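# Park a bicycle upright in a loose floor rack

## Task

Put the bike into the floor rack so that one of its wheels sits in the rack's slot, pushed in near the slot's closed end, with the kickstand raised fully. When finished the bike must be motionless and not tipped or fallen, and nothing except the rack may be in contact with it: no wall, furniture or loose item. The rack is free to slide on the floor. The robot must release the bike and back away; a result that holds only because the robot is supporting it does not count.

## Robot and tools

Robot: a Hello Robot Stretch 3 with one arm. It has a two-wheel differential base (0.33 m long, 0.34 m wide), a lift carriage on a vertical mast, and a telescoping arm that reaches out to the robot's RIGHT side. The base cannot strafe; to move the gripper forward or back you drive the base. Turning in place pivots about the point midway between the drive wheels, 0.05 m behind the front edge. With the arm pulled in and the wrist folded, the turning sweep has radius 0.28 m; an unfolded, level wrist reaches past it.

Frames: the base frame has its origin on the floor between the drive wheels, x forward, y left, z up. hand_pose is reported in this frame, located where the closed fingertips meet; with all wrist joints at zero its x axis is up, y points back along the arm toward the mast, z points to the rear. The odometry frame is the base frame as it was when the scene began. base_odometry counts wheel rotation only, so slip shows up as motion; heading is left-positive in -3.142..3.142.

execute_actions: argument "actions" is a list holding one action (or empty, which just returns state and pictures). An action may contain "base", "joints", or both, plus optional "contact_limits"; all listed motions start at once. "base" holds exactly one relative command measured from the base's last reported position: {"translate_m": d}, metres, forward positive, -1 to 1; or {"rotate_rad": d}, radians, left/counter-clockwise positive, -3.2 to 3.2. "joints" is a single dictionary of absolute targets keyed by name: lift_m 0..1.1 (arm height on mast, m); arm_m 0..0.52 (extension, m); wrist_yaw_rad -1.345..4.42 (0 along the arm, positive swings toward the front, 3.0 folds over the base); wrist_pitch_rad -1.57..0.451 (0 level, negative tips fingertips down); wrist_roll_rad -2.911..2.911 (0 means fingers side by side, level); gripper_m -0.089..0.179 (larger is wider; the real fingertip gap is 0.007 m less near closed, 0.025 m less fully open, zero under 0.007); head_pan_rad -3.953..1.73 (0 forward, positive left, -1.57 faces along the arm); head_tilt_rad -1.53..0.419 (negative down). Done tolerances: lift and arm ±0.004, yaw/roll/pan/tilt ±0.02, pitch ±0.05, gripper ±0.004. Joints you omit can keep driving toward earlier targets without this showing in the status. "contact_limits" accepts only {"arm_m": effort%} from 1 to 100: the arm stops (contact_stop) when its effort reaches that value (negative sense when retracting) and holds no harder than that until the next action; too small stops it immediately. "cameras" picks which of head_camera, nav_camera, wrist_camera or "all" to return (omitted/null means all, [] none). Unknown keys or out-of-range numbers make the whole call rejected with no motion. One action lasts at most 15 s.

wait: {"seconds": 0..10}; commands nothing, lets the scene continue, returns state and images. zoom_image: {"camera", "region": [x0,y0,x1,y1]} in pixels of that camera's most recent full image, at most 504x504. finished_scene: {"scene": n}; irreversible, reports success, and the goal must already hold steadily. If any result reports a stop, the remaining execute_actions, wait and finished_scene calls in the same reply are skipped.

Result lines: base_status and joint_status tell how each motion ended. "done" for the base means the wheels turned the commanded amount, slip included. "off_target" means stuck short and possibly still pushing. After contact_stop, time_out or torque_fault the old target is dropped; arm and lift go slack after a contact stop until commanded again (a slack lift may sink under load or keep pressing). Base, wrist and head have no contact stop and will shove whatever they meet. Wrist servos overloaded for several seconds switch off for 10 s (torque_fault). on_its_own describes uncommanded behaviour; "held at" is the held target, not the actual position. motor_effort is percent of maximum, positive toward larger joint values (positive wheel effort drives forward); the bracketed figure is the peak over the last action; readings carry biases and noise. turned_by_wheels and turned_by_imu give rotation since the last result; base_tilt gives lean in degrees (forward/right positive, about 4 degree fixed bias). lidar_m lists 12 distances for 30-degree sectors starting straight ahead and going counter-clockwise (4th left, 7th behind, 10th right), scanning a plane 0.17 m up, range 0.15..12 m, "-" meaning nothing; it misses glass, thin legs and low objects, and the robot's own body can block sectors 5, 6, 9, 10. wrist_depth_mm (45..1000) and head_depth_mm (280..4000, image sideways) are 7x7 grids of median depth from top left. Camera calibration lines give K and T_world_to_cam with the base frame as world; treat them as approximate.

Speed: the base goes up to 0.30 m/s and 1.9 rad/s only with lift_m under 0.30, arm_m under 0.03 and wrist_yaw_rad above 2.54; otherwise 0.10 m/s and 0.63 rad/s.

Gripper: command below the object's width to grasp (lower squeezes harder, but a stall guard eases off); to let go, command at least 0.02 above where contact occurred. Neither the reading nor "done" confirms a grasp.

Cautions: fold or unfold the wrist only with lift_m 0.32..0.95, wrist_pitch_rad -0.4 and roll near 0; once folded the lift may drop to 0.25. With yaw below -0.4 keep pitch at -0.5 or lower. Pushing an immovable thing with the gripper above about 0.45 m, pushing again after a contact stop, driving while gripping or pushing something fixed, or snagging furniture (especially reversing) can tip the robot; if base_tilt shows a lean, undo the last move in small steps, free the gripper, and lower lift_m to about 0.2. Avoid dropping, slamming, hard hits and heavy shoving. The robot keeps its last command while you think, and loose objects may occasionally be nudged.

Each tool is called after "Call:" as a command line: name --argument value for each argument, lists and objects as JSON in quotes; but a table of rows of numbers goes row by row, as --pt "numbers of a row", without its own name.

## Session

Call:
execute_actions --actions '[]'

Scene clock: 0.00 s.
base_odometry: x=+0.000 y=+0.000 heading=+0.000 (m, m, rad; odometry frame)
turned_by_wheels: +0.000 (rad since the last result)
turned_by_imu: +0.000 (rad since the last result)
base_tilt: forward=+0.2 right=-2.3 (deg)
lidar_m: 0.67 0.64 0.67 0.91 1.52 1.56 2.16 1.27 1.63 2.33 2.24 0.92
head_depth_mm: 875 874 866 862 859 856 854 / 806 804 798 797 794 792 787 / 753 749 744 743 738 736 737 / 701 702 699 694 692 690 691 / 659 657 655 654 653 650 646 / 621 619 618 616 614 612 613 / 588 586 584 583 579 579 578
base_status: not commanded
joint_positions: lift_m=+0.518 arm_m=-0.001 wrist_yaw_rad=+3.000 wrist_pitch_rad=-0.470 wrist_roll_rad=+0.001 gripper_m=+0.037 head_pan_rad=+0.014 head_tilt_rad=+0.000
joint_status: not commanded
motor_effort: left_wheel=+0 right_wheel=+1 lift_m=+27 arm_m=+1 wrist_yaw_rad=+0 wrist_pitch_rad=+5 wrist_roll_rad=-1 gripper_m=+1 head_pan_rad=+1 head_tilt_rad=+2 (%)
hand_pose: x=+0.0095 y=+0.0716 z=+0.5195 quat_wxyz=(+0.213, +0.697, +0.116, +0.674) (m; base frame)
wrist_depth_mm: - - - 951 720 594 504 / - - - - 788 629 526 / - - - - 859 675 551 / - - - - 939 719 590 / 956 937 942 908 881 763 627 / 803 789 - 767 - 730 651 / 700 680 - 671 656 654 630
pictures: head_camera (sideways: a quarter turn clockwise sets it upright), nav_camera (sideways: a quarter turn counterclockwise sets it upright), wrist_camera
camera_calibration (this result's frames):
head_camera: T_world_to_cam=[[-0.00124812, -0.00140034, -0.999998, 1.32779], [-0.0186879, 0.999824, -0.00137678, 0.0102682], [0.999825, 0.0186862, -0.00127407, -0.0461141], [0, 0, 0, 1]] pos_world=[0.0479551, -0.00754531, 1.32774]
nav_camera: T_world_to_cam=[[-0.0186523, -0.00682789, 0.999803, -1.25852], [0.0255166, -0.999654, -0.00635084, 0.0586457], [0.9995, 0.0253931, 0.0188201, -0.070569], [0, 0, 0, 1]] pos_world=[0.045563, 0.0518244, 1.25997]
wrist_camera: T_world_to_cam=[[0.984939, -0.163584, -0.0560015, 0.035109], [-0.138511, -0.552622, -0.821841, 0.501277], [0.103492, 0.81722, -0.566957, 0.40057], [0, 0, 0, 1]] pos_world=[-0.00660385, -0.0445935, 0.641043]
Images, in order (width x height): head_camera 896x504, nav_camera 672x504, wrist_camera 644x364.

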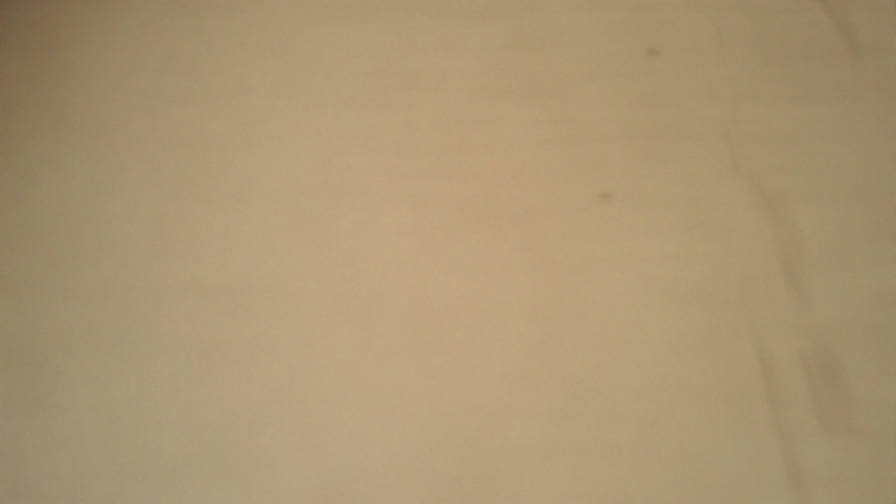

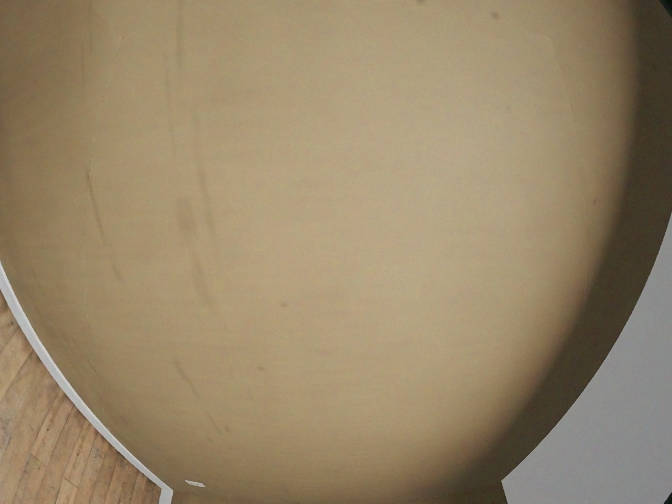

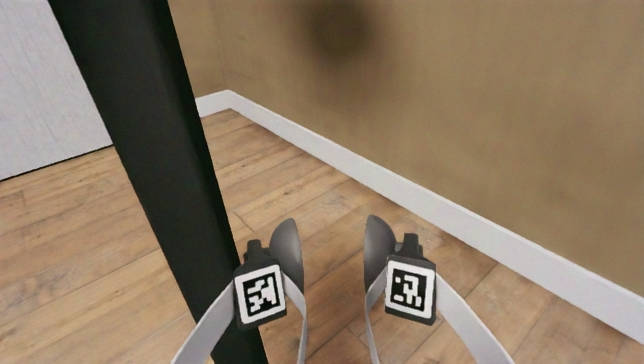

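Call:
execute_actions --actions '[{"joints": {"head_pan_rad": -2.4, "head_tilt_rad": -0.65, "lift_m": 0.28, "wrist_pitch_rad": -0.4}}]'

Scene clock: 3.10 s.
base_odometry: x=+0.000 y=+0.000 heading=+0.000 (m, m, rad; odometry frame)
turned_by_wheels: +0.000 (rad since the last result)
turned_by_imu: +0.000 (rad since the last result)
base_tilt: forward=+0.1 right=-2.3 (deg)
lidar_m: 0.67 0.64 0.67 0.91 1.52 1.57 2.15 1.27 1.64 2.33 2.23 0.92
head_depth_mm: 3324 3680 2973 2195 1638 1400 1194 / 3383 3705 2947 1596 1628 1409 1192 / 3462 3809 2977 2023 1649 1399 1192 / 3526 3874 2865 1958 1700 1410 1194 / 3611 - 3021 2054 1730 1408 1198 / 3698 - 3052 2196 1722 1414 1202 / 3705 3905 3004 2186 1722 1414 1201
base_status: not commanded
joint_positions: lift_m=+0.280 arm_m=-0.001 wrist_yaw_rad=+3.000 wrist_pitch_rad=-0.420 wrist_roll_rad=+0.001 gripper_m=+0.037 head_pan_rad=-2.393 head_tilt_rad=-0.642
joint_status: all done
motor_effort: left_wheel=+1(1) right_wheel=+1(0) lift_m=+23(23) arm_m=+1(0) wrist_yaw_rad=+0(0) wrist_pitch_rad=+9(12) wrist_roll_rad=+0(0) gripper_m=+0(0) head_pan_rad=-3(40) head_tilt_rad=-5(46) (%)
hand_pose: x=+0.0104 y=+0.0781 z=+0.2924 quat_wxyz=(+0.196, +0.700, +0.098, +0.679) (m; base frame)
wrist_depth_mm: - - - 942 729 591 503 / - - - - 782 625 525 / - - - 994 815 656 546 / 820 790 770 767 744 673 572 / 653 632 652 607 625 587 554 / 538 528 - 518 - 493 489 / 461 - - - 430 426 420
pictures: head_camera (sideways: a quarter turn clockwise sets it upright), nav_camera (sideways: a quarter turn counterclockwise sets it upright), wrist_camera
camera_calibration (this result's frames):
head_camera: T_world_to_cam=[[0.438424, 0.409335, -0.800143, 1.06414], [0.683904, -0.729571, 0.00150081, 0.0022361], [-0.583147, -0.547879, -0.599807, 0.742506], [0, 0, 0, 1]] pos_world=[-0.0350849, -0.0271561, 1.29682]
nav_camera: T_world_to_cam=[[-0.432002, -0.392525, 0.811972, -1.01068], [-0.684472, 0.728944, -0.0117799, 0.0700369], [-0.587258, -0.560862, -0.583577, 0.72312], [0, 0, 0, 1]] pos_world=[0.0359824, -0.0421982, 1.24346]
wrist_camera: T_world_to_cam=[[0.985346, -0.160733, -0.0570813, 0.0226375], [-0.132566, -0.511081, -0.849248, 0.323053], [0.107329, 0.84437, -0.5249, 0.251858], [0, 0, 0, 1]] pos_world=[-0.00651146, -0.0439165, 0.407845]
Images, in order (width x height): head_camera 896x504, nav_camera 672x504, wrist_camera 644x364.

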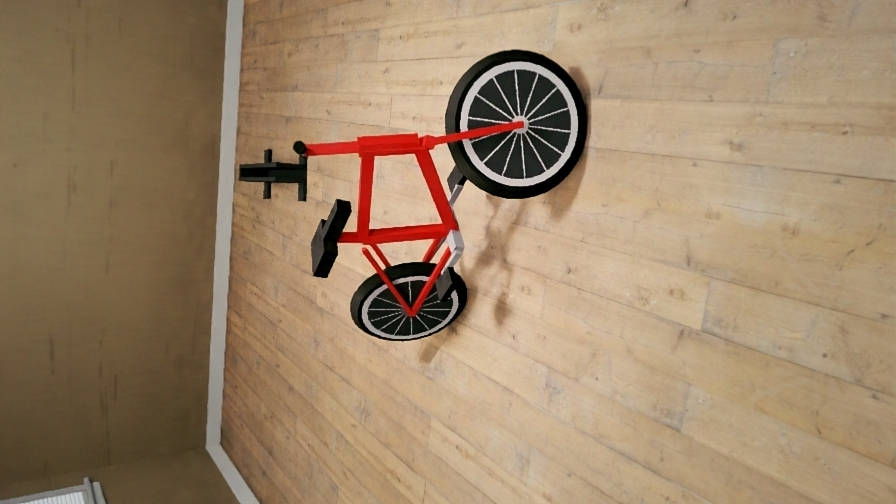

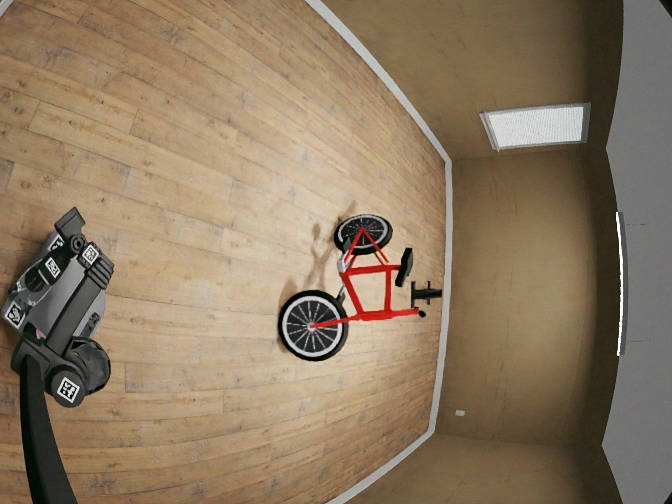

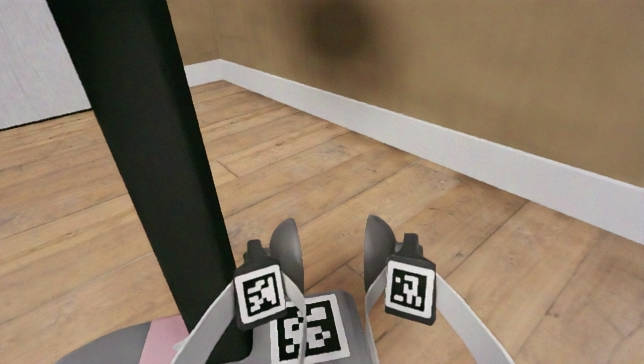

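Call:
zoom_image --camera "head_camera" --region '[220, 30, 620, 380]'

Call:
zoom_image --camera "head_camera" --region '[220, 125, 330, 215]'

Region (220, 30, 620, 380) of head_camera's 896x504 image, scaled by 1.260, with more detail than that image has; it fills the top 441 rows of this view, and the rest is white.

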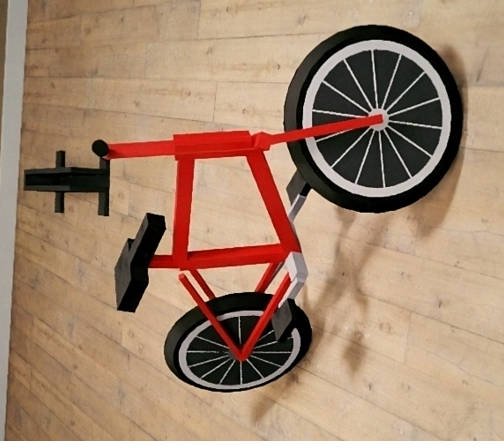

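Region (220, 125, 330, 215) of head_camera's 896x504 image, scaled by 4.582, with more detail than that image has; it fills the top 412 rows of this view, and the rest is white.

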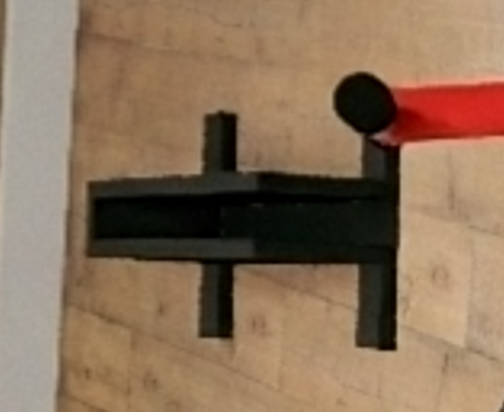

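Call:
execute_actions --actions '[{"base": {"rotate_rad": 1.056}}]' --cameras '[]'

Call:
execute_actions --actions '[{"base": {"translate_m": -1.0}, "joints": {"head_pan_rad": 1.7, "head_tilt_rad": -0.95}}]' --cameras '["head_camera", "nav_camera"]'

Scene clock: 8.63 s.
base_odometry: x=+0.000 y=+0.000 heading=+1.056 (m, m, rad; odometry frame)
turned_by_wheels: +1.056 (rad since the last result)
turned_by_imu: +1.070 (rad since the last result)
base_tilt: forward=+0.1 right=-2.4 (deg)
lidar_m: 0.67 0.92 1.50 1.57 2.17 1.27 1.65 2.32 2.24 0.91 0.67 0.64
head_depth_mm: 2192 2409 2637 2154 1694 1404 1184 / 2075 2333 2645 2157 1707 1406 1191 / 2029 2255 2587 2172 1688 1401 1194 / 1948 2218 2479 2172 1695 1418 1195 / 1918 2114 2365 2175 1709 1408 1202 / 1856 2036 2298 2199 1715 1423 1196 / 1803 2002 2212 2186 1727 1419 1206
base_status: done
joint_positions: lift_m=+0.280 arm_m=-0.001 wrist_yaw_rad=+3.000 wrist_pitch_rad=-0.420 wrist_roll_rad=+0.001 gripper_m=+0.037 head_pan_rad=-2.393 head_tilt_rad=-0.643
joint_status: not commanded
motor_effort: left_wheel=-4(12) right_wheel=+5(13) lift_m=+23(23) arm_m=+0(0) wrist_yaw_rad=+0(0) wrist_pitch_rad=+9(9) wrist_roll_rad=+0(0) gripper_m=+0(0) head_pan_rad=-2(4) head_tilt_rad=-4(5) (%)
hand_pose: x=+0.0104 y=+0.0781 z=+0.2924 quat_wxyz=(+0.196, +0.700, +0.098, +0.679) (m; base frame)
wrist_depth_mm: - - - - - - - / - - - - - - - / - - - - 979 925 906 / 836 790 777 745 749 718 715 / 653 637 650 613 617 591 584 / 541 530 - 528 - 494 488 / 462 - - - 433 428 421
pictures: none
No camera images: the call's "cameras" was empty. Leave "cameras" out to get every camera's image.

Scene clock: 13.57 s.
base_odometry: x=-0.493 y=-0.870 heading=+1.056 (m, m, rad; odometry frame)
turned_by_wheels: +0.000 (rad since the last result)
turned_by_imu: -0.001 (rad since the last result)
base_tilt: forward=+0.1 right=-2.3 (deg)
lidar_m: 1.57 2.09 2.00 0.57 0.55 0.72 2.46 1.81 1.74 1.80 1.57 1.51
head_depth_mm: 1854 2073 1869 1580 1382 1214 1089 / 1973 2162 1851 1588 1389 1222 1090 / 2112 2249 1868 1588 1382 1222 1093 / 2251 2248 1868 1303 1310 1225 1130 / 2476 2287 1874 1510 1190 1245 - / 2589 2262 1811 1099 - 1192 - / 2786 2357 - - - 1207 1133
base_status: done
joint_positions: lift_m=+0.280 arm_m=-0.001 wrist_yaw_rad=+3.000 wrist_pitch_rad=-0.420 wrist_roll_rad=+0.001 gripper_m=+0.037 head_pan_rad=+1.693 head_tilt_rad=-0.938
joint_status: all done
motor_effort: left_wheel=-3(17) right_wheel=+5(8) lift_m=+23(23) arm_m=+0(0) wrist_yaw_rad=+1(0) wrist_pitch_rad=+9(9) wrist_roll_rad=-1(0) gripper_m=+1(1) head_pan_rad=+3(43) head_tilt_rad=-7(35) (%)
hand_pose: x=+0.0104 y=+0.0782 z=+0.2925 quat_wxyz=(+0.196, +0.700, +0.098, +0.679) (m; base frame)
wrist_depth_mm: - - - - - - - / - - 740 - - - - / 987 - 696 - 952 948 915 / 842 786 714 760 745 723 700 / 657 633 648 615 626 591 574 / 548 535 - 531 - 495 492 / 459 482 - - 429 426 417
pictures: head_camera (sideways: a quarter turn clockwise sets it upright), nav_camera (sideways: a quarter turn counterclockwise sets it upright)
camera_calibration (this result's frames):
head_camera: T_world_to_cam=[[0.0998821, -0.801322, -0.589836, 0.792141], [-0.992072, -0.125642, 0.00269427, 0.0109067], [-0.076267, 0.584891, -0.807518, 1.00956], [0, 0, 0, 1]] pos_world=[0.00869539, 0.0456492, 1.28244]
nav_camera: T_world_to_cam=[[-0.0905374, 0.790396, 0.605869, -0.744162], [0.992269, 0.123451, -0.0127708, 0.061094], [-0.084889, 0.600029, -0.795462, 0.995638], [0, 0, 0, 1]] pos_world=[-0.0434774, -0.0167716, 1.24364]
Images, in order (width x height): head_camera 896x504, nav_camera 672x504.

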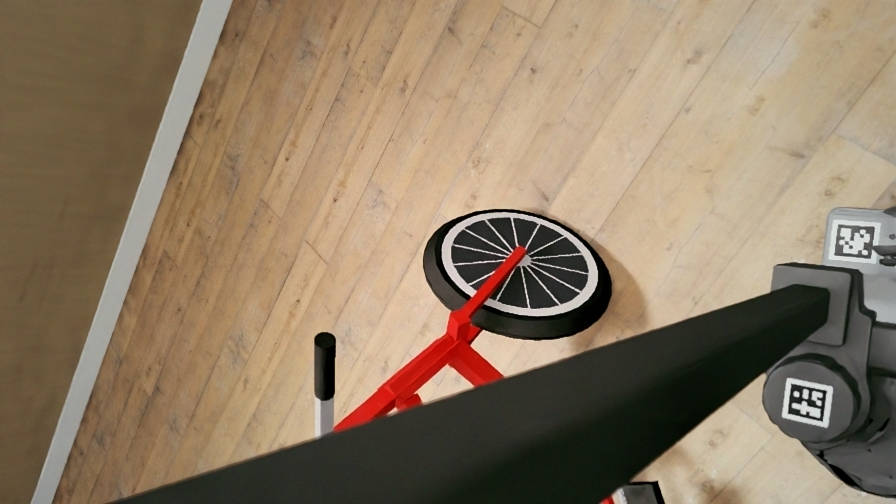

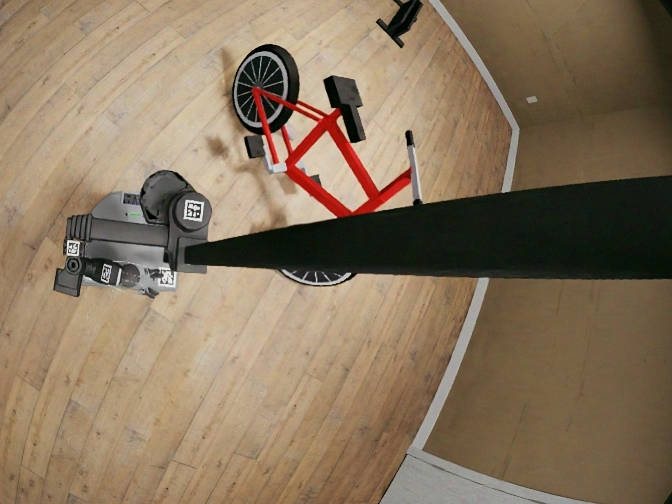

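Call:
execute_actions --actions '[{"base": {"translate_m": -1.0}, "joints": {"head_pan_rad": 0.75, "head_tilt_rad": -1.0}}]' --cameras '["head_camera", "nav_camera"]'

Scene clock: 18.63 s.
base_odometry: x=-0.985 y=-1.740 heading=+1.056 (m, m, rad; odometry frame)
turned_by_wheels: +0.000 (rad since the last result)
turned_by_imu: -0.001 (rad since the last result)
base_tilt: forward=+0.1 right=-2.3 (deg)
lidar_m: 2.46 0.96 0.31 2.62 2.48 2.38 1.76 1.28 1.24 1.28 1.75 2.38
head_depth_mm: 2530 2076 1773 1520 1348 1203 1083 / 2464 2094 1758 1525 1340 1207 1087 / 2414 2077 1724 1531 1345 1211 1091 / 2358 2028 1254 1372 1306 1201 1108 / 2376 2093 1768 1328 1037 1145 1124 / 2258 2101 1726 1503 1348 1190 1123 / 2197 2123 1788 1556 1357 1206 1116
base_status: done
joint_positions: lift_m=+0.280 arm_m=-0.001 wrist_yaw_rad=+3.000 wrist_pitch_rad=-0.420 wrist_roll_rad=+0.001 gripper_m=+0.037 head_pan_rad=+0.757 head_tilt_rad=-0.988
joint_status: all done
motor_effort: left_wheel=-3(16) right_wheel=+5(9) lift_m=+23(23) arm_m=+0(0) wrist_yaw_rad=+1(1) wrist_pitch_rad=+9(9) wrist_roll_rad=+0(0) gripper_m=+0(0) head_pan_rad=-3(41) head_tilt_rad=-7(17) (%)
hand_pose: x=+0.0104 y=+0.0782 z=+0.2925 quat_wxyz=(+0.196, +0.700, +0.098, +0.679) (m; base frame)
wrist_depth_mm: - - - - 418 485 705 / - - - - 407 484 626 / - - - - 421 507 867 / 817 780 787 762 434 557 720 / 659 631 652 611 476 564 572 / 540 525 - 527 - 494 490 / 458 481 - - 434 430 420
pictures: head_camera (sideways: a quarter turn clockwise sets it upright), nav_camera (sideways: a quarter turn counterclockwise sets it upright)
camera_calibration (this result's frames):
head_camera: T_world_to_cam=[[-0.606645, -0.574962, -0.548999, 0.743249], [-0.689265, 0.724503, 0.00287372, 0.00882609], [0.396099, 0.38015, -0.835818, 1.04347], [0, 0, 0, 1]] pos_world=[0.0436556, 0.0242723, 1.28017]
nav_camera: T_world_to_cam=[[0.603976, 0.561516, 0.565608, -0.695945], [0.687256, -0.726302, -0.0128286, 0.063029], [0.403599, 0.396465, -0.824574, 1.03051], [0, 0, 0, 1]] pos_world=[-0.0388948, 0.0280013, 1.24417]
Images, in order (width x height): head_camera 896x504, nav_camera 672x504.

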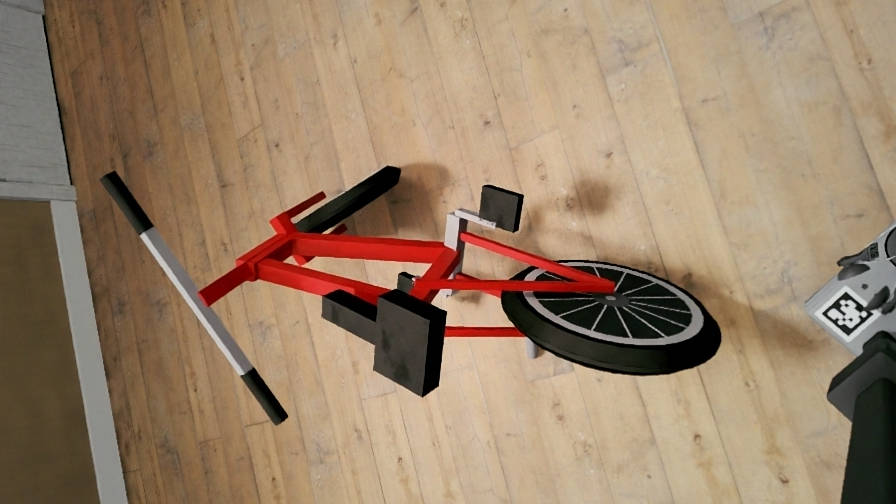

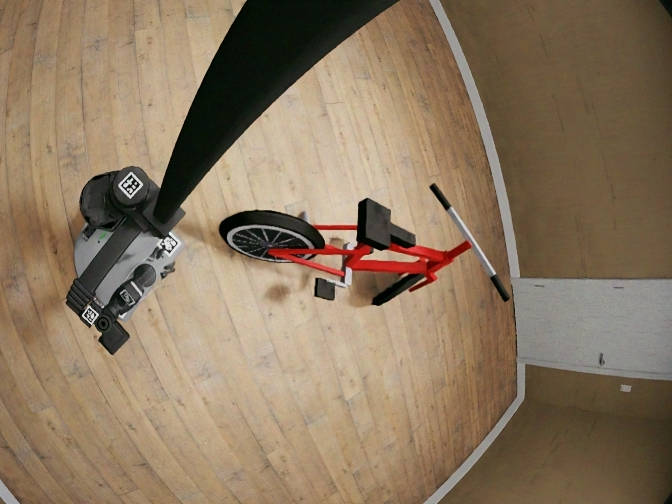

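Call:
zoom_image --camera "head_camera" --region '[430, 170, 750, 400]'

Call:
zoom_image --camera "head_camera" --region '[90, 150, 470, 430]'

Region (430, 170, 750, 400) of head_camera's 896x504 image, scaled by 1.575, with more detail than that image has; it fills the top 362 rows of this view, and the rest is white.

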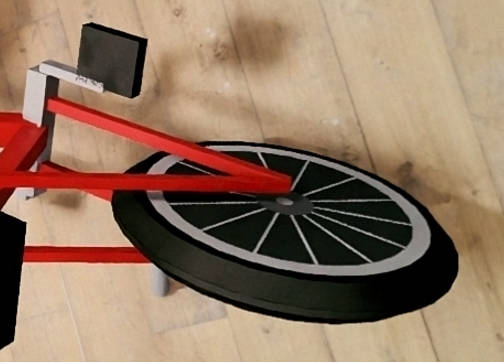

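Region (90, 150, 470, 430) of head_camera's 896x504 image, scaled by 1.326, with more detail than that image has; it fills the top 371 rows of this view, and the rest is white.

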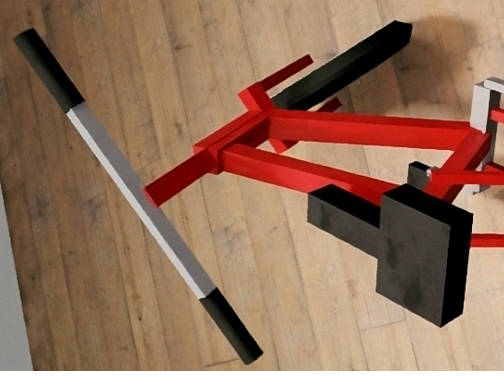

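Call:
execute_actions --actions '[{"base": {"rotate_rad": -1.0}, "joints": {"head_pan_rad": -1.5, "head_tilt_rad": -0.8}}]' --cameras '[]'

Call:
execute_actions --actions '[{"base": {"translate_m": -0.93}, "joints": {"head_pan_rad": -3.1, "head_tilt_rad": -1.0}}]' --cameras '["head_camera", "nav_camera"]'

Scene clock: 21.63 s.
base_odometry: x=-0.985 y=-1.740 heading=+0.056 (m, m, rad; odometry frame)
turned_by_wheels: -1.000 (rad since the last result)
turned_by_imu: -1.012 (rad since the last result)
base_tilt: forward=+0.1 right=-2.3 (deg)
lidar_m: 1.84 2.37 2.50 0.54 0.31 2.66 2.46 2.38 1.68 1.27 1.24 1.30
head_depth_mm: 1318 1552 1860 1768 1488 1292 1125 / 1255 1448 1721 1782 1491 1281 1122 / 1199 1375 1626 1803 1502 1283 1129 / 1152 1308 1542 1752 1492 1281 1132 / 1099 1255 1454 1672 1502 1294 1132 / 1053 1193 1373 1599 1501 1301 1128 / 1017 1142 1305 1522 1503 1287 1128
base_status: done
joint_positions: lift_m=+0.280 arm_m=-0.001 wrist_yaw_rad=+3.000 wrist_pitch_rad=-0.420 wrist_roll_rad=+0.001 gripper_m=+0.037 head_pan_rad=-1.493 head_tilt_rad=-0.803
joint_status: all done
motor_effort: left_wheel=+5(15) right_wheel=-3(9) lift_m=+23(23) arm_m=+0(0) wrist_yaw_rad=+0(0) wrist_pitch_rad=+9(9) wrist_roll_rad=-1(1) gripper_m=+0(0) head_pan_rad=-3(39) head_tilt_rad=+2(23) (%)
hand_pose: x=+0.0104 y=+0.0782 z=+0.2925 quat_wxyz=(+0.196, +0.700, +0.098, +0.679) (m; base frame)
wrist_depth_mm: - - 962 - - - - / 338 - 769 - - - - / 319 - - - 986 939 905 / 316 354 756 752 736 735 706 / 613 350 652 612 622 588 581 / 538 389 - 527 - 499 485 / 468 480 - - 435 423 419
pictures: none
No camera images: the call's "cameras" was empty. Leave "cameras" out to get every camera's image.

Scene clock: 26.43 s.
base_odometry: x=-1.914 y=-1.792 heading=+0.056 (m, m, rad; odometry frame)
turned_by_wheels: +0.000 (rad since the last result)
turned_by_imu: +0.000 (rad since the last result)
base_tilt: forward=+0.1 right=-2.4 (deg)
lidar_m: 2.47 0.75 1.03 2.16 2.13 2.11 1.60 1.56 1.64 1.71 1.67 1.75
head_depth_mm: 1871 2051 1762 1517 1345 1205 1061 / 1760 2000 1765 1526 1343 1226 - / 1669 1925 1762 1531 1306 - - / 1578 1889 1779 1497 1307 1240 - / 1505 1779 1777 1466 1354 1232 - / 1436 1678 1763 1541 1348 1208 1096 / 1373 1607 1729 1545 1360 1212 1096
base_status: done
joint_positions: lift_m=+0.280 arm_m=-0.001 wrist_yaw_rad=+3.000 wrist_pitch_rad=-0.420 wrist_roll_rad=+0.001 gripper_m=+0.037 head_pan_rad=-3.093 head_tilt_rad=-0.988
joint_status: all done
motor_effort: left_wheel=+5(11) right_wheel=-3(12) lift_m=+23(23) arm_m=+0(0) wrist_yaw_rad=+0(0) wrist_pitch_rad=+9(9) wrist_roll_rad=+0(0) gripper_m=+0(0) head_pan_rad=-3(40) head_tilt_rad=-7(30) (%)
hand_pose: x=+0.0104 y=+0.0782 z=+0.2925 quat_wxyz=(+0.196, +0.700, +0.098, +0.679) (m; base frame)
wrist_depth_mm: - - - - - - 888 / - - - - - - 858 / - - - - 975 944 844 / 830 800 773 771 750 711 700 / 650 636 643 611 618 588 576 / 543 532 - 526 - 498 482 / 455 482 - - 433 428 420
pictures: head_camera (sideways: a quarter turn clockwise sets it upright), nav_camera (sideways: a quarter turn counterclockwise sets it upright)
camera_calibration (this result's frames):
head_camera: T_world_to_cam=[[0.834864, 0.0419904, -0.548853, 0.734265], [0.0521172, -0.998637, 0.00287434, 0.00430283], [-0.547984, -0.0310043, -0.835914, 1.04935], [0, 0, 0, 1]] pos_world=[-0.0382085, 0.0059993, 1.28016]
nav_camera: T_world_to_cam=[[-0.824092, -0.0335151, 0.565463, -0.687045], [-0.0494187, 0.998696, -0.0128287, 0.0675229], [-0.564296, -0.0385165, -0.824674, 1.03654], [0, 0, 0, 1]] pos_world=[0.0220643, -0.0505373, 1.24417]
Images, in order (width x height): head_camera 896x504, nav_camera 672x504.

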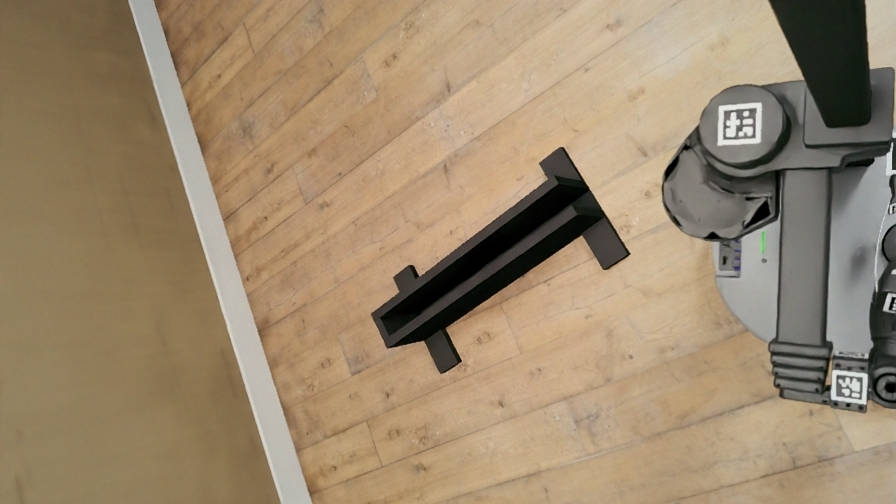

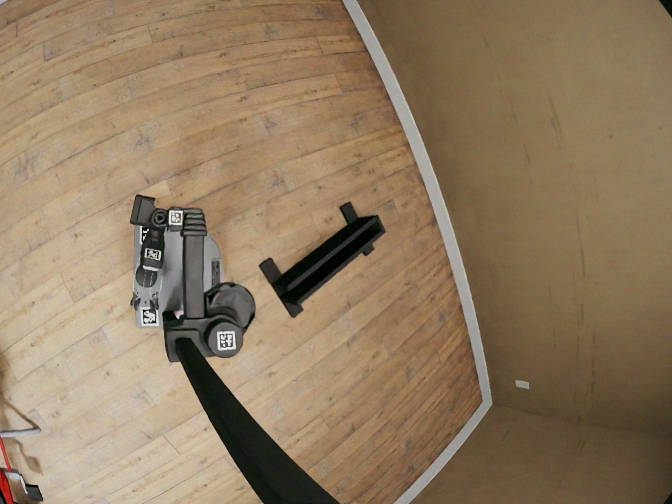

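Call:
zoom_image --camera "head_camera" --region '[360, 135, 640, 385]'

Region (360, 135, 640, 385) of head_camera's 896x504 image, scaled by 1.800, with more detail than that image has; it fills the top 450 rows of this view, and the rest is white.

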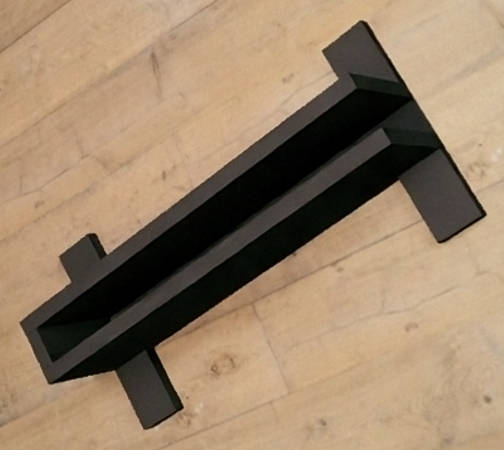

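Call:
execute_actions --actions '[{"base": {"translate_m": -0.085}, "joints": {"lift_m": 0.36, "arm_m": 0.19, "head_pan_rad": -1.6, "head_tilt_rad": -1.05}}]' --cameras '[]'

Call:
execute_actions --actions '[{"base": {"rotate_rad": -1.421}, "joints": {"lift_m": 0.335, "arm_m": 0.49, "wrist_pitch_rad": -1.57, "wrist_roll_rad": -0.607, "gripper_m": 0.15}}]'

Scene clock: 29.83 s.
base_odometry: x=-1.999 y=-1.797 heading=+0.056 (m, m, rad; odometry frame)
turned_by_wheels: +0.000 (rad since the last result)
turned_by_imu: +0.000 (rad since the last result)
base_tilt: forward=+0.1 right=-2.3 (deg)
lidar_m: 2.53 0.83 1.11 2.11 2.08 2.01 1.52 1.48 1.56 1.75 1.70 1.79
head_depth_mm: 1804 1901 1675 1483 1320 1191 1095 / 2009 1935 1675 1476 1316 1194 - / 1973 1951 1690 1475 1300 1209 - / 1867 1956 1688 1487 - 1193 - / 1738 1918 1695 1476 1319 1197 1090 / 1650 1865 1683 1486 1326 1197 1089 / 1550 1807 1696 1497 1324 1193 1093
base_status: done
joint_positions: lift_m=+0.360 arm_m=+0.190 wrist_yaw_rad=+3.000 wrist_pitch_rad=-0.419 wrist_roll_rad=+0.001 gripper_m=+0.037 head_pan_rad=-1.607 head_tilt_rad=-1.038
joint_status: all done
motor_effort: left_wheel=+5(15) right_wheel=-3(12) lift_m=+31(33) arm_m=+3(3) wrist_yaw_rad=+0(0) wrist_pitch_rad=+9(9) wrist_roll_rad=+0(0) gripper_m=+0(0) head_pan_rad=+2(42) head_tilt_rad=-8(17) (%)
hand_pose: x=+0.0104 y=-0.1127 z=+0.3722 quat_wxyz=(+0.196, +0.700, +0.098, +0.679) (m; base frame)
wrist_depth_mm: - - - - - - 927 / - - - - - - 815 / - - - - - - 860 / - 969 923 907 888 862 830 / 779 759 769 762 746 710 700 / 642 658 - 605 - 581 579 / 548 - - - 516 511 495
pictures: none
No camera images: the call's "cameras" was empty. Leave "cameras" out to get every camera's image.

Scene clock: 33.27 s.
base_odometry: x=-1.999 y=-1.797 heading=-1.365 (m, m, rad; odometry frame)
turned_by_wheels: -1.421 (rad since the last result)
turned_by_imu: -1.441 (rad since the last result)
base_tilt: forward=+0.1 right=-2.3 (deg)
lidar_m: 1.71 1.70 1.91 0.83 0.88 1.45 2.07 2.06 1.80 1.49 1.49 1.65
head_depth_mm: 1711 1932 1682 1474 1313 1185 1095 / 1626 1868 1688 1479 1320 1200 - / 1562 1841 1685 1502 1258 1209 - / 1514 1799 1732 1362 1303 1203 - / 1435 1709 1695 1452 1327 1201 1088 / 1382 1631 1701 1492 1322 1201 1092 / 1319 1560 1687 1484 1325 1197 1093
base_status: done
joint_positions: lift_m=+0.335 arm_m=+0.490 wrist_yaw_rad=+3.000 wrist_pitch_rad=-1.563 wrist_roll_rad=-0.604 gripper_m=+0.150 head_pan_rad=-1.607 head_tilt_rad=-1.038
joint_status: all done
motor_effort: left_wheel=+4(10) right_wheel=-3(9) lift_m=+23(26) arm_m=+3(4) wrist_yaw_rad=+0(1) wrist_pitch_rad=-4(11) wrist_roll_rad=-2(3) gripper_m=+0(81) head_pan_rad=+2(3) head_tilt_rad=-7(7) (%)
hand_pose: x=-0.0243 y=-0.6566 z=+0.2175 quat_wxyz=(+0.372, +0.373, +0.599, +0.603) (m; base frame)
wrist_depth_mm: 352 354 337 347 351 352 348 / 362 361 357 357 359 356 356 / 368 366 364 363 365 365 363 / 374 376 374 349 372 373 371 / 383 384 382 328 381 376 379 / 389 - 390 367 387 389 386 / 399 396 397 392 395 397 394
pictures: head_camera (sideways: a quarter turn clockwise sets it upright), nav_camera (sideways: a quarter turn counterclockwise sets it upright), wrist_camera
camera_calibration (this result's frames):
head_camera: T_world_to_cam=[[0.0295818, 0.861467, -0.506951, 0.684592], [0.999466, -0.0325283, 0.0030455, -0.00169866], [-0.0138667, -0.506771, -0.861969, 1.07996], [0, 0, 0, 1]] pos_world=[-0.00357827, -0.0425174, 1.27795]
nav_camera: T_world_to_cam=[[-0.0371473, -0.850851, 0.524093, -0.637951], [-0.99928, 0.0357095, -0.0128547, 0.0733501], [-0.00777769, -0.524193, -0.851564, 1.0681], [0, 0, 0, 1]] pos_world=[0.0579064, 0.0144708, 1.24484]
wrist_camera: T_world_to_cam=[[0.920495, 0.390753, -0.00120837, 0.282865], [0.387754, -0.913039, 0.12652, -0.584104], [0.0483348, -0.11693, -0.991963, 0.305618], [0, 0, 0, 1]] pos_world=[-0.048659, -0.608105, 0.377404]
Images, in order (width x height): head_camera 896x504, nav_camera 672x504, wrist_camera 644x364.

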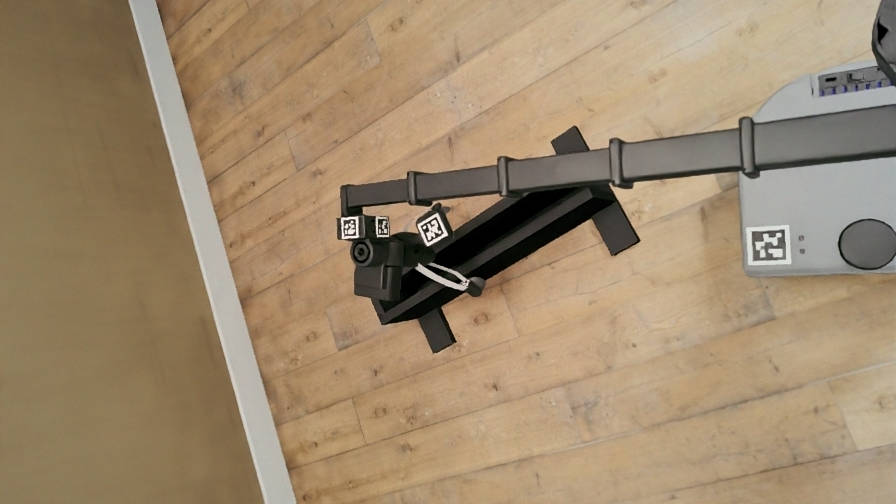

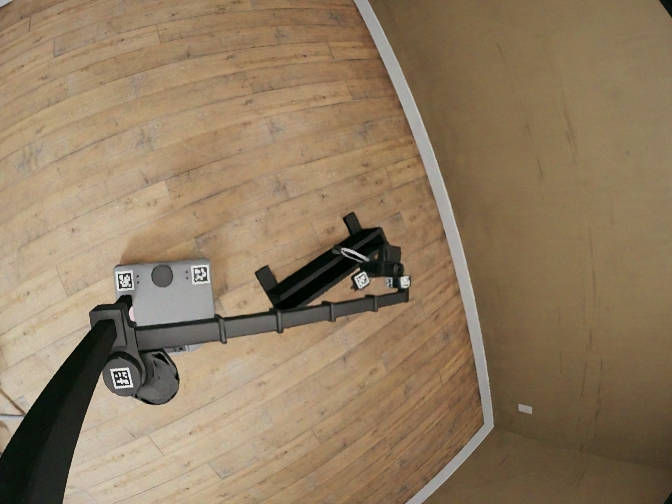

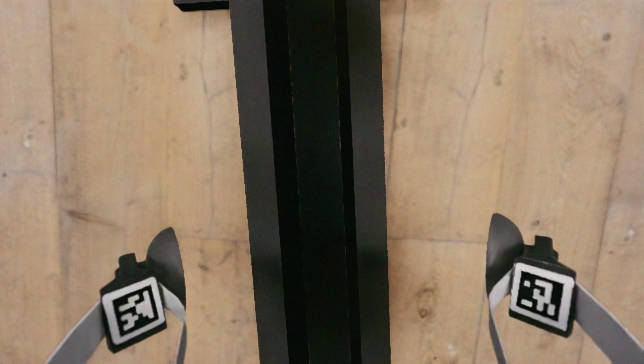

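Call:
execute_actions --actions '[{"joints": {"lift_m": 0.243, "arm_m": 0.512}}]' --cameras '["wrist_camera"]'

Call:
execute_actions --actions '[{"joints": {"gripper_m": -0.03}}]' --cameras '["wrist_camera"]'

Scene clock: 35.23 s.
base_odometry: x=-1.999 y=-1.797 heading=-1.365 (m, m, rad; odometry frame)
turned_by_wheels: +0.000 (rad since the last result)
turned_by_imu: +0.000 (rad since the last result)
base_tilt: forward=+0.1 right=-2.3 (deg)
lidar_m: 1.71 1.70 1.90 0.83 0.88 1.45 2.06 2.06 1.80 1.49 1.48 1.66
head_depth_mm: 1719 1911 1679 1473 1323 1188 1094 / 1644 1875 1687 1483 1310 1189 - / 1569 1849 1695 1479 1286 1205 - / 1505 1793 1696 1337 1307 1201 - / 1437 1711 1688 1466 1319 1201 1090 / 1380 1629 1694 1480 1321 1201 1095 / 1325 1562 1691 1499 1331 1197 1098
base_status: not commanded
joint_positions: lift_m=+0.243 arm_m=+0.512 wrist_yaw_rad=+3.000 wrist_pitch_rad=-1.563 wrist_roll_rad=-0.604 gripper_m=+0.150 head_pan_rad=-1.607 head_tilt_rad=-1.038
joint_status: all done
motor_effort: left_wheel=+4(4) right_wheel=-3(3) lift_m=+23(22) arm_m=+3(2) wrist_yaw_rad=+0(0) wrist_pitch_rad=-4(3) wrist_roll_rad=-2(2) gripper_m=+1(1) head_pan_rad=+2(3) head_tilt_rad=-7(7) (%)
hand_pose: x=-0.0243 y=-0.6786 z=+0.1255 quat_wxyz=(+0.372, +0.373, +0.599, +0.603) (m; base frame)
wrist_depth_mm: 267 267 116 261 115 264 263 / 273 271 118 267 117 267 269 / 279 278 120 273 119 274 275 / 284 281 123 277 122 280 280 / 290 286 125 284 125 286 285 / 295 - 128 290 127 294 289 / 303 302 131 294 130 298 299
pictures: wrist_camera
camera_calibration (this result's frames):
wrist_camera: T_world_to_cam=[[0.920495, 0.390753, -0.00120966, 0.291353], [0.387754, -0.913038, 0.126522, -0.592556], [0.0483344, -0.116932, -0.991963, 0.211781], [0, 0, 0, 1]] pos_world=[-0.048659, -0.630109, 0.285403]
Images, in order (width x height): wrist_camera 644x364.

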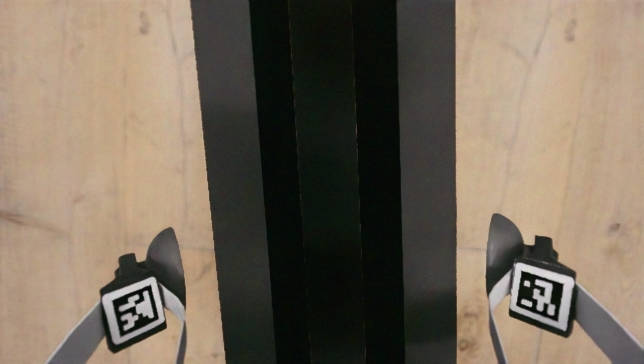

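Scene clock: 37.53 s.
base_odometry: x=-1.999 y=-1.797 heading=-1.365 (m, m, rad; odometry frame)
turned_by_wheels: +0.000 (rad since the last result)
turned_by_imu: +0.000 (rad since the last result)
base_tilt: forward=+0.1 right=-2.3 (deg)
lidar_m: 1.71 1.71 1.90 0.83 0.88 1.45 2.06 2.06 1.80 1.49 1.49 1.65
head_depth_mm: 1720 1945 1671 1481 1320 1183 1098 / 1640 1869 1691 1466 1313 1197 - / 1571 1832 1688 1503 1274 1208 - / 1493 1794 1694 1353 1301 1202 - / 1433 1707 1688 1457 1317 1194 1083 / 1371 1629 1703 1490 1328 1192 1084 / 1323 1553 1694 1489 1330 1197 1094
base_status: not commanded
joint_positions: lift_m=+0.243 arm_m=+0.512 wrist_yaw_rad=+3.000 wrist_pitch_rad=-1.563 wrist_roll_rad=-0.604 gripper_m=-0.027 head_pan_rad=-1.607 head_tilt_rad=-1.038
joint_status: all done
motor_effort: left_wheel=+3(5) right_wheel=-2(5) lift_m=+22(23) arm_m=+3(3) wrist_yaw_rad=+0(0) wrist_pitch_rad=-4(4) wrist_roll_rad=-2(2) gripper_m=-51(100) head_pan_rad=+3(3) head_tilt_rad=-8(8) (%)
hand_pose: x=-0.0243 y=-0.6784 z=+0.1255 quat_wxyz=(+0.371, +0.373, +0.599, +0.604) (m; base frame)
wrist_depth_mm: 270 265 117 261 116 267 265 / 275 273 119 269 118 271 270 / 280 279 121 273 121 276 276 / 286 287 124 279 123 281 281 / 291 289 126 287 126 287 288 / 297 296 128 291 129 - 293 / 305 303 133 297 132 303 301
pictures: wrist_camera
camera_calibration (this result's frames):
wrist_camera: T_world_to_cam=[[0.920223, 0.391393, -0.000894907, 0.291662], [0.388377, -0.912844, 0.126015, -0.592217], [0.0485044, -0.116309, -0.992028, 0.212258], [0, 0, 0, 1]] pos_world=[-0.0486855, -0.630068, 0.285455]
Images, in order (width x height): wrist_camera 644x364.

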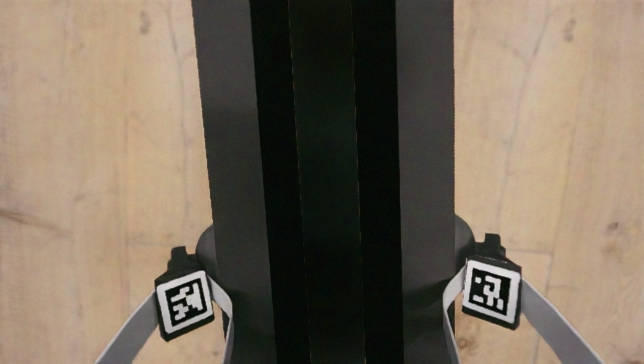

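Call:
execute_actions --actions '[{"base": {"rotate_rad": 1.447}, "joints": {"lift_m": 0.266, "gripper_m": -0.034}}]' --cameras '["wrist_camera", "head_camera"]'

Scene clock: 41.37 s.
base_odometry: x=-1.999 y=-1.797 heading=+0.082 (m, m, rad; odometry frame)
turned_by_wheels: +1.447 (rad since the last result)
turned_by_imu: +1.468 (rad since the last result)
base_tilt: forward=+0.1 right=-2.2 (deg)
lidar_m: 0.84 0.83 1.12 2.10 2.08 1.97 1.52 1.48 0.42 0.42 1.70 1.81
head_depth_mm: 1855 1895 1677 1478 1326 1185 1098 / 2054 1935 1662 1480 1318 1191 - / 1928 1953 1675 1476 1281 1207 - / 1831 1959 1715 1330 1303 1198 - / 1723 1914 1684 1461 1323 1198 1093 / 1620 1872 1695 1483 1333 1198 1094 / 1545 1794 1698 1493 1329 1200 1087
base_status: done
joint_positions: lift_m=+0.265 arm_m=+0.512 wrist_yaw_rad=+2.999 wrist_pitch_rad=-1.561 wrist_roll_rad=-0.606 gripper_m=-0.014 head_pan_rad=-1.607 head_tilt_rad=-1.038
joint_status: gripper_m off_target (ended at -0.014, target -0.034); the others done
on_its_own: gripper_m is held at -0.017, not at your -0.034, by its stall guard, which is still easing
motor_effort: left_wheel=-3(22) right_wheel=+4(34) lift_m=+39(42) arm_m=+2(3) wrist_yaw_rad=+1(3) wrist_pitch_rad=-5(7) wrist_roll_rad=-1(4) gripper_m=-44(93) head_pan_rad=+3(3) head_tilt_rad=-7(8) (%)
hand_pose: x=-0.0243 y=-0.6782 z=+0.1477 quat_wxyz=(+0.371, +0.373, +0.598, +0.604) (m; base frame)
wrist_depth_mm: 287 286 119 266 118 286 284 / 293 292 121 269 120 291 288 / 299 299 123 276 123 294 295 / 302 303 126 279 125 300 302 / 309 307 128 286 127 304 309 / 318 317 130 293 130 312 312 / 323 322 135 298 133 322 318
pictures: head_camera (sideways: a quarter turn clockwise sets it upright), wrist_camera
camera_calibration (this result's frames):
head_camera: T_world_to_cam=[[0.0295844, 0.861537, -0.506832, 0.684437], [0.999466, -0.0325288, 0.00304597, -0.00169927], [-0.0138624, -0.506652, -0.862039, 1.08005], [0, 0, 0, 1]] pos_world=[-0.00357816, -0.0425141, 1.27794]
wrist_camera: T_world_to_cam=[[0.920199, 0.391451, -0.000244206, 0.29151], [0.388411, -0.912973, 0.124967, -0.594734], [0.0486957, -0.11509, -0.992161, 0.235186], [0, 0, 0, 1]] pos_world=[-0.0486989, -0.630021, 0.307736]
Images, in order (width x height): head_camera 896x504, wrist_camera 644x364.

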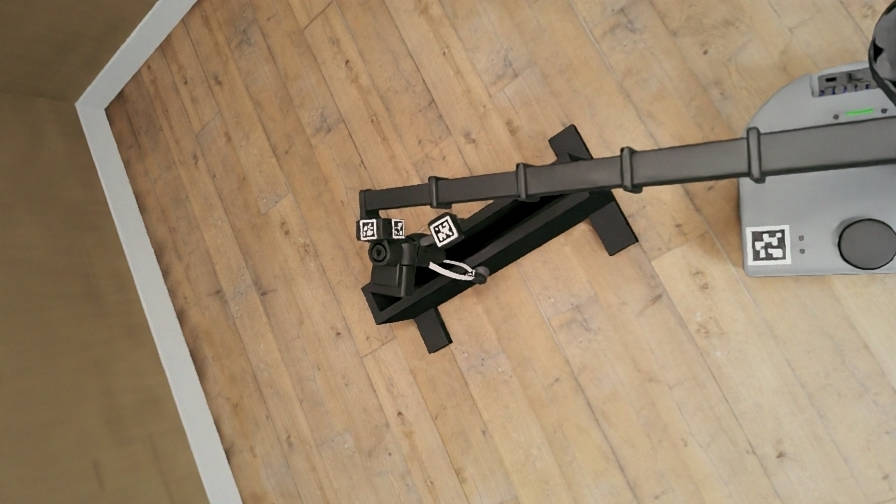

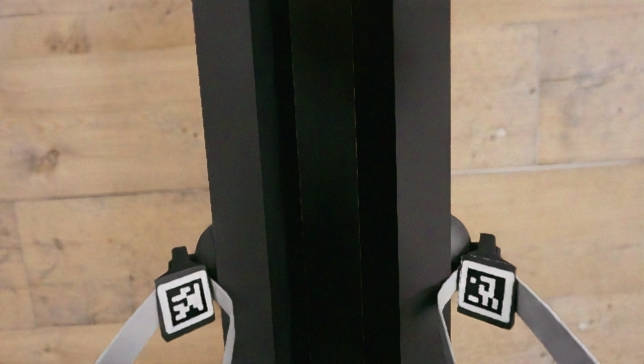

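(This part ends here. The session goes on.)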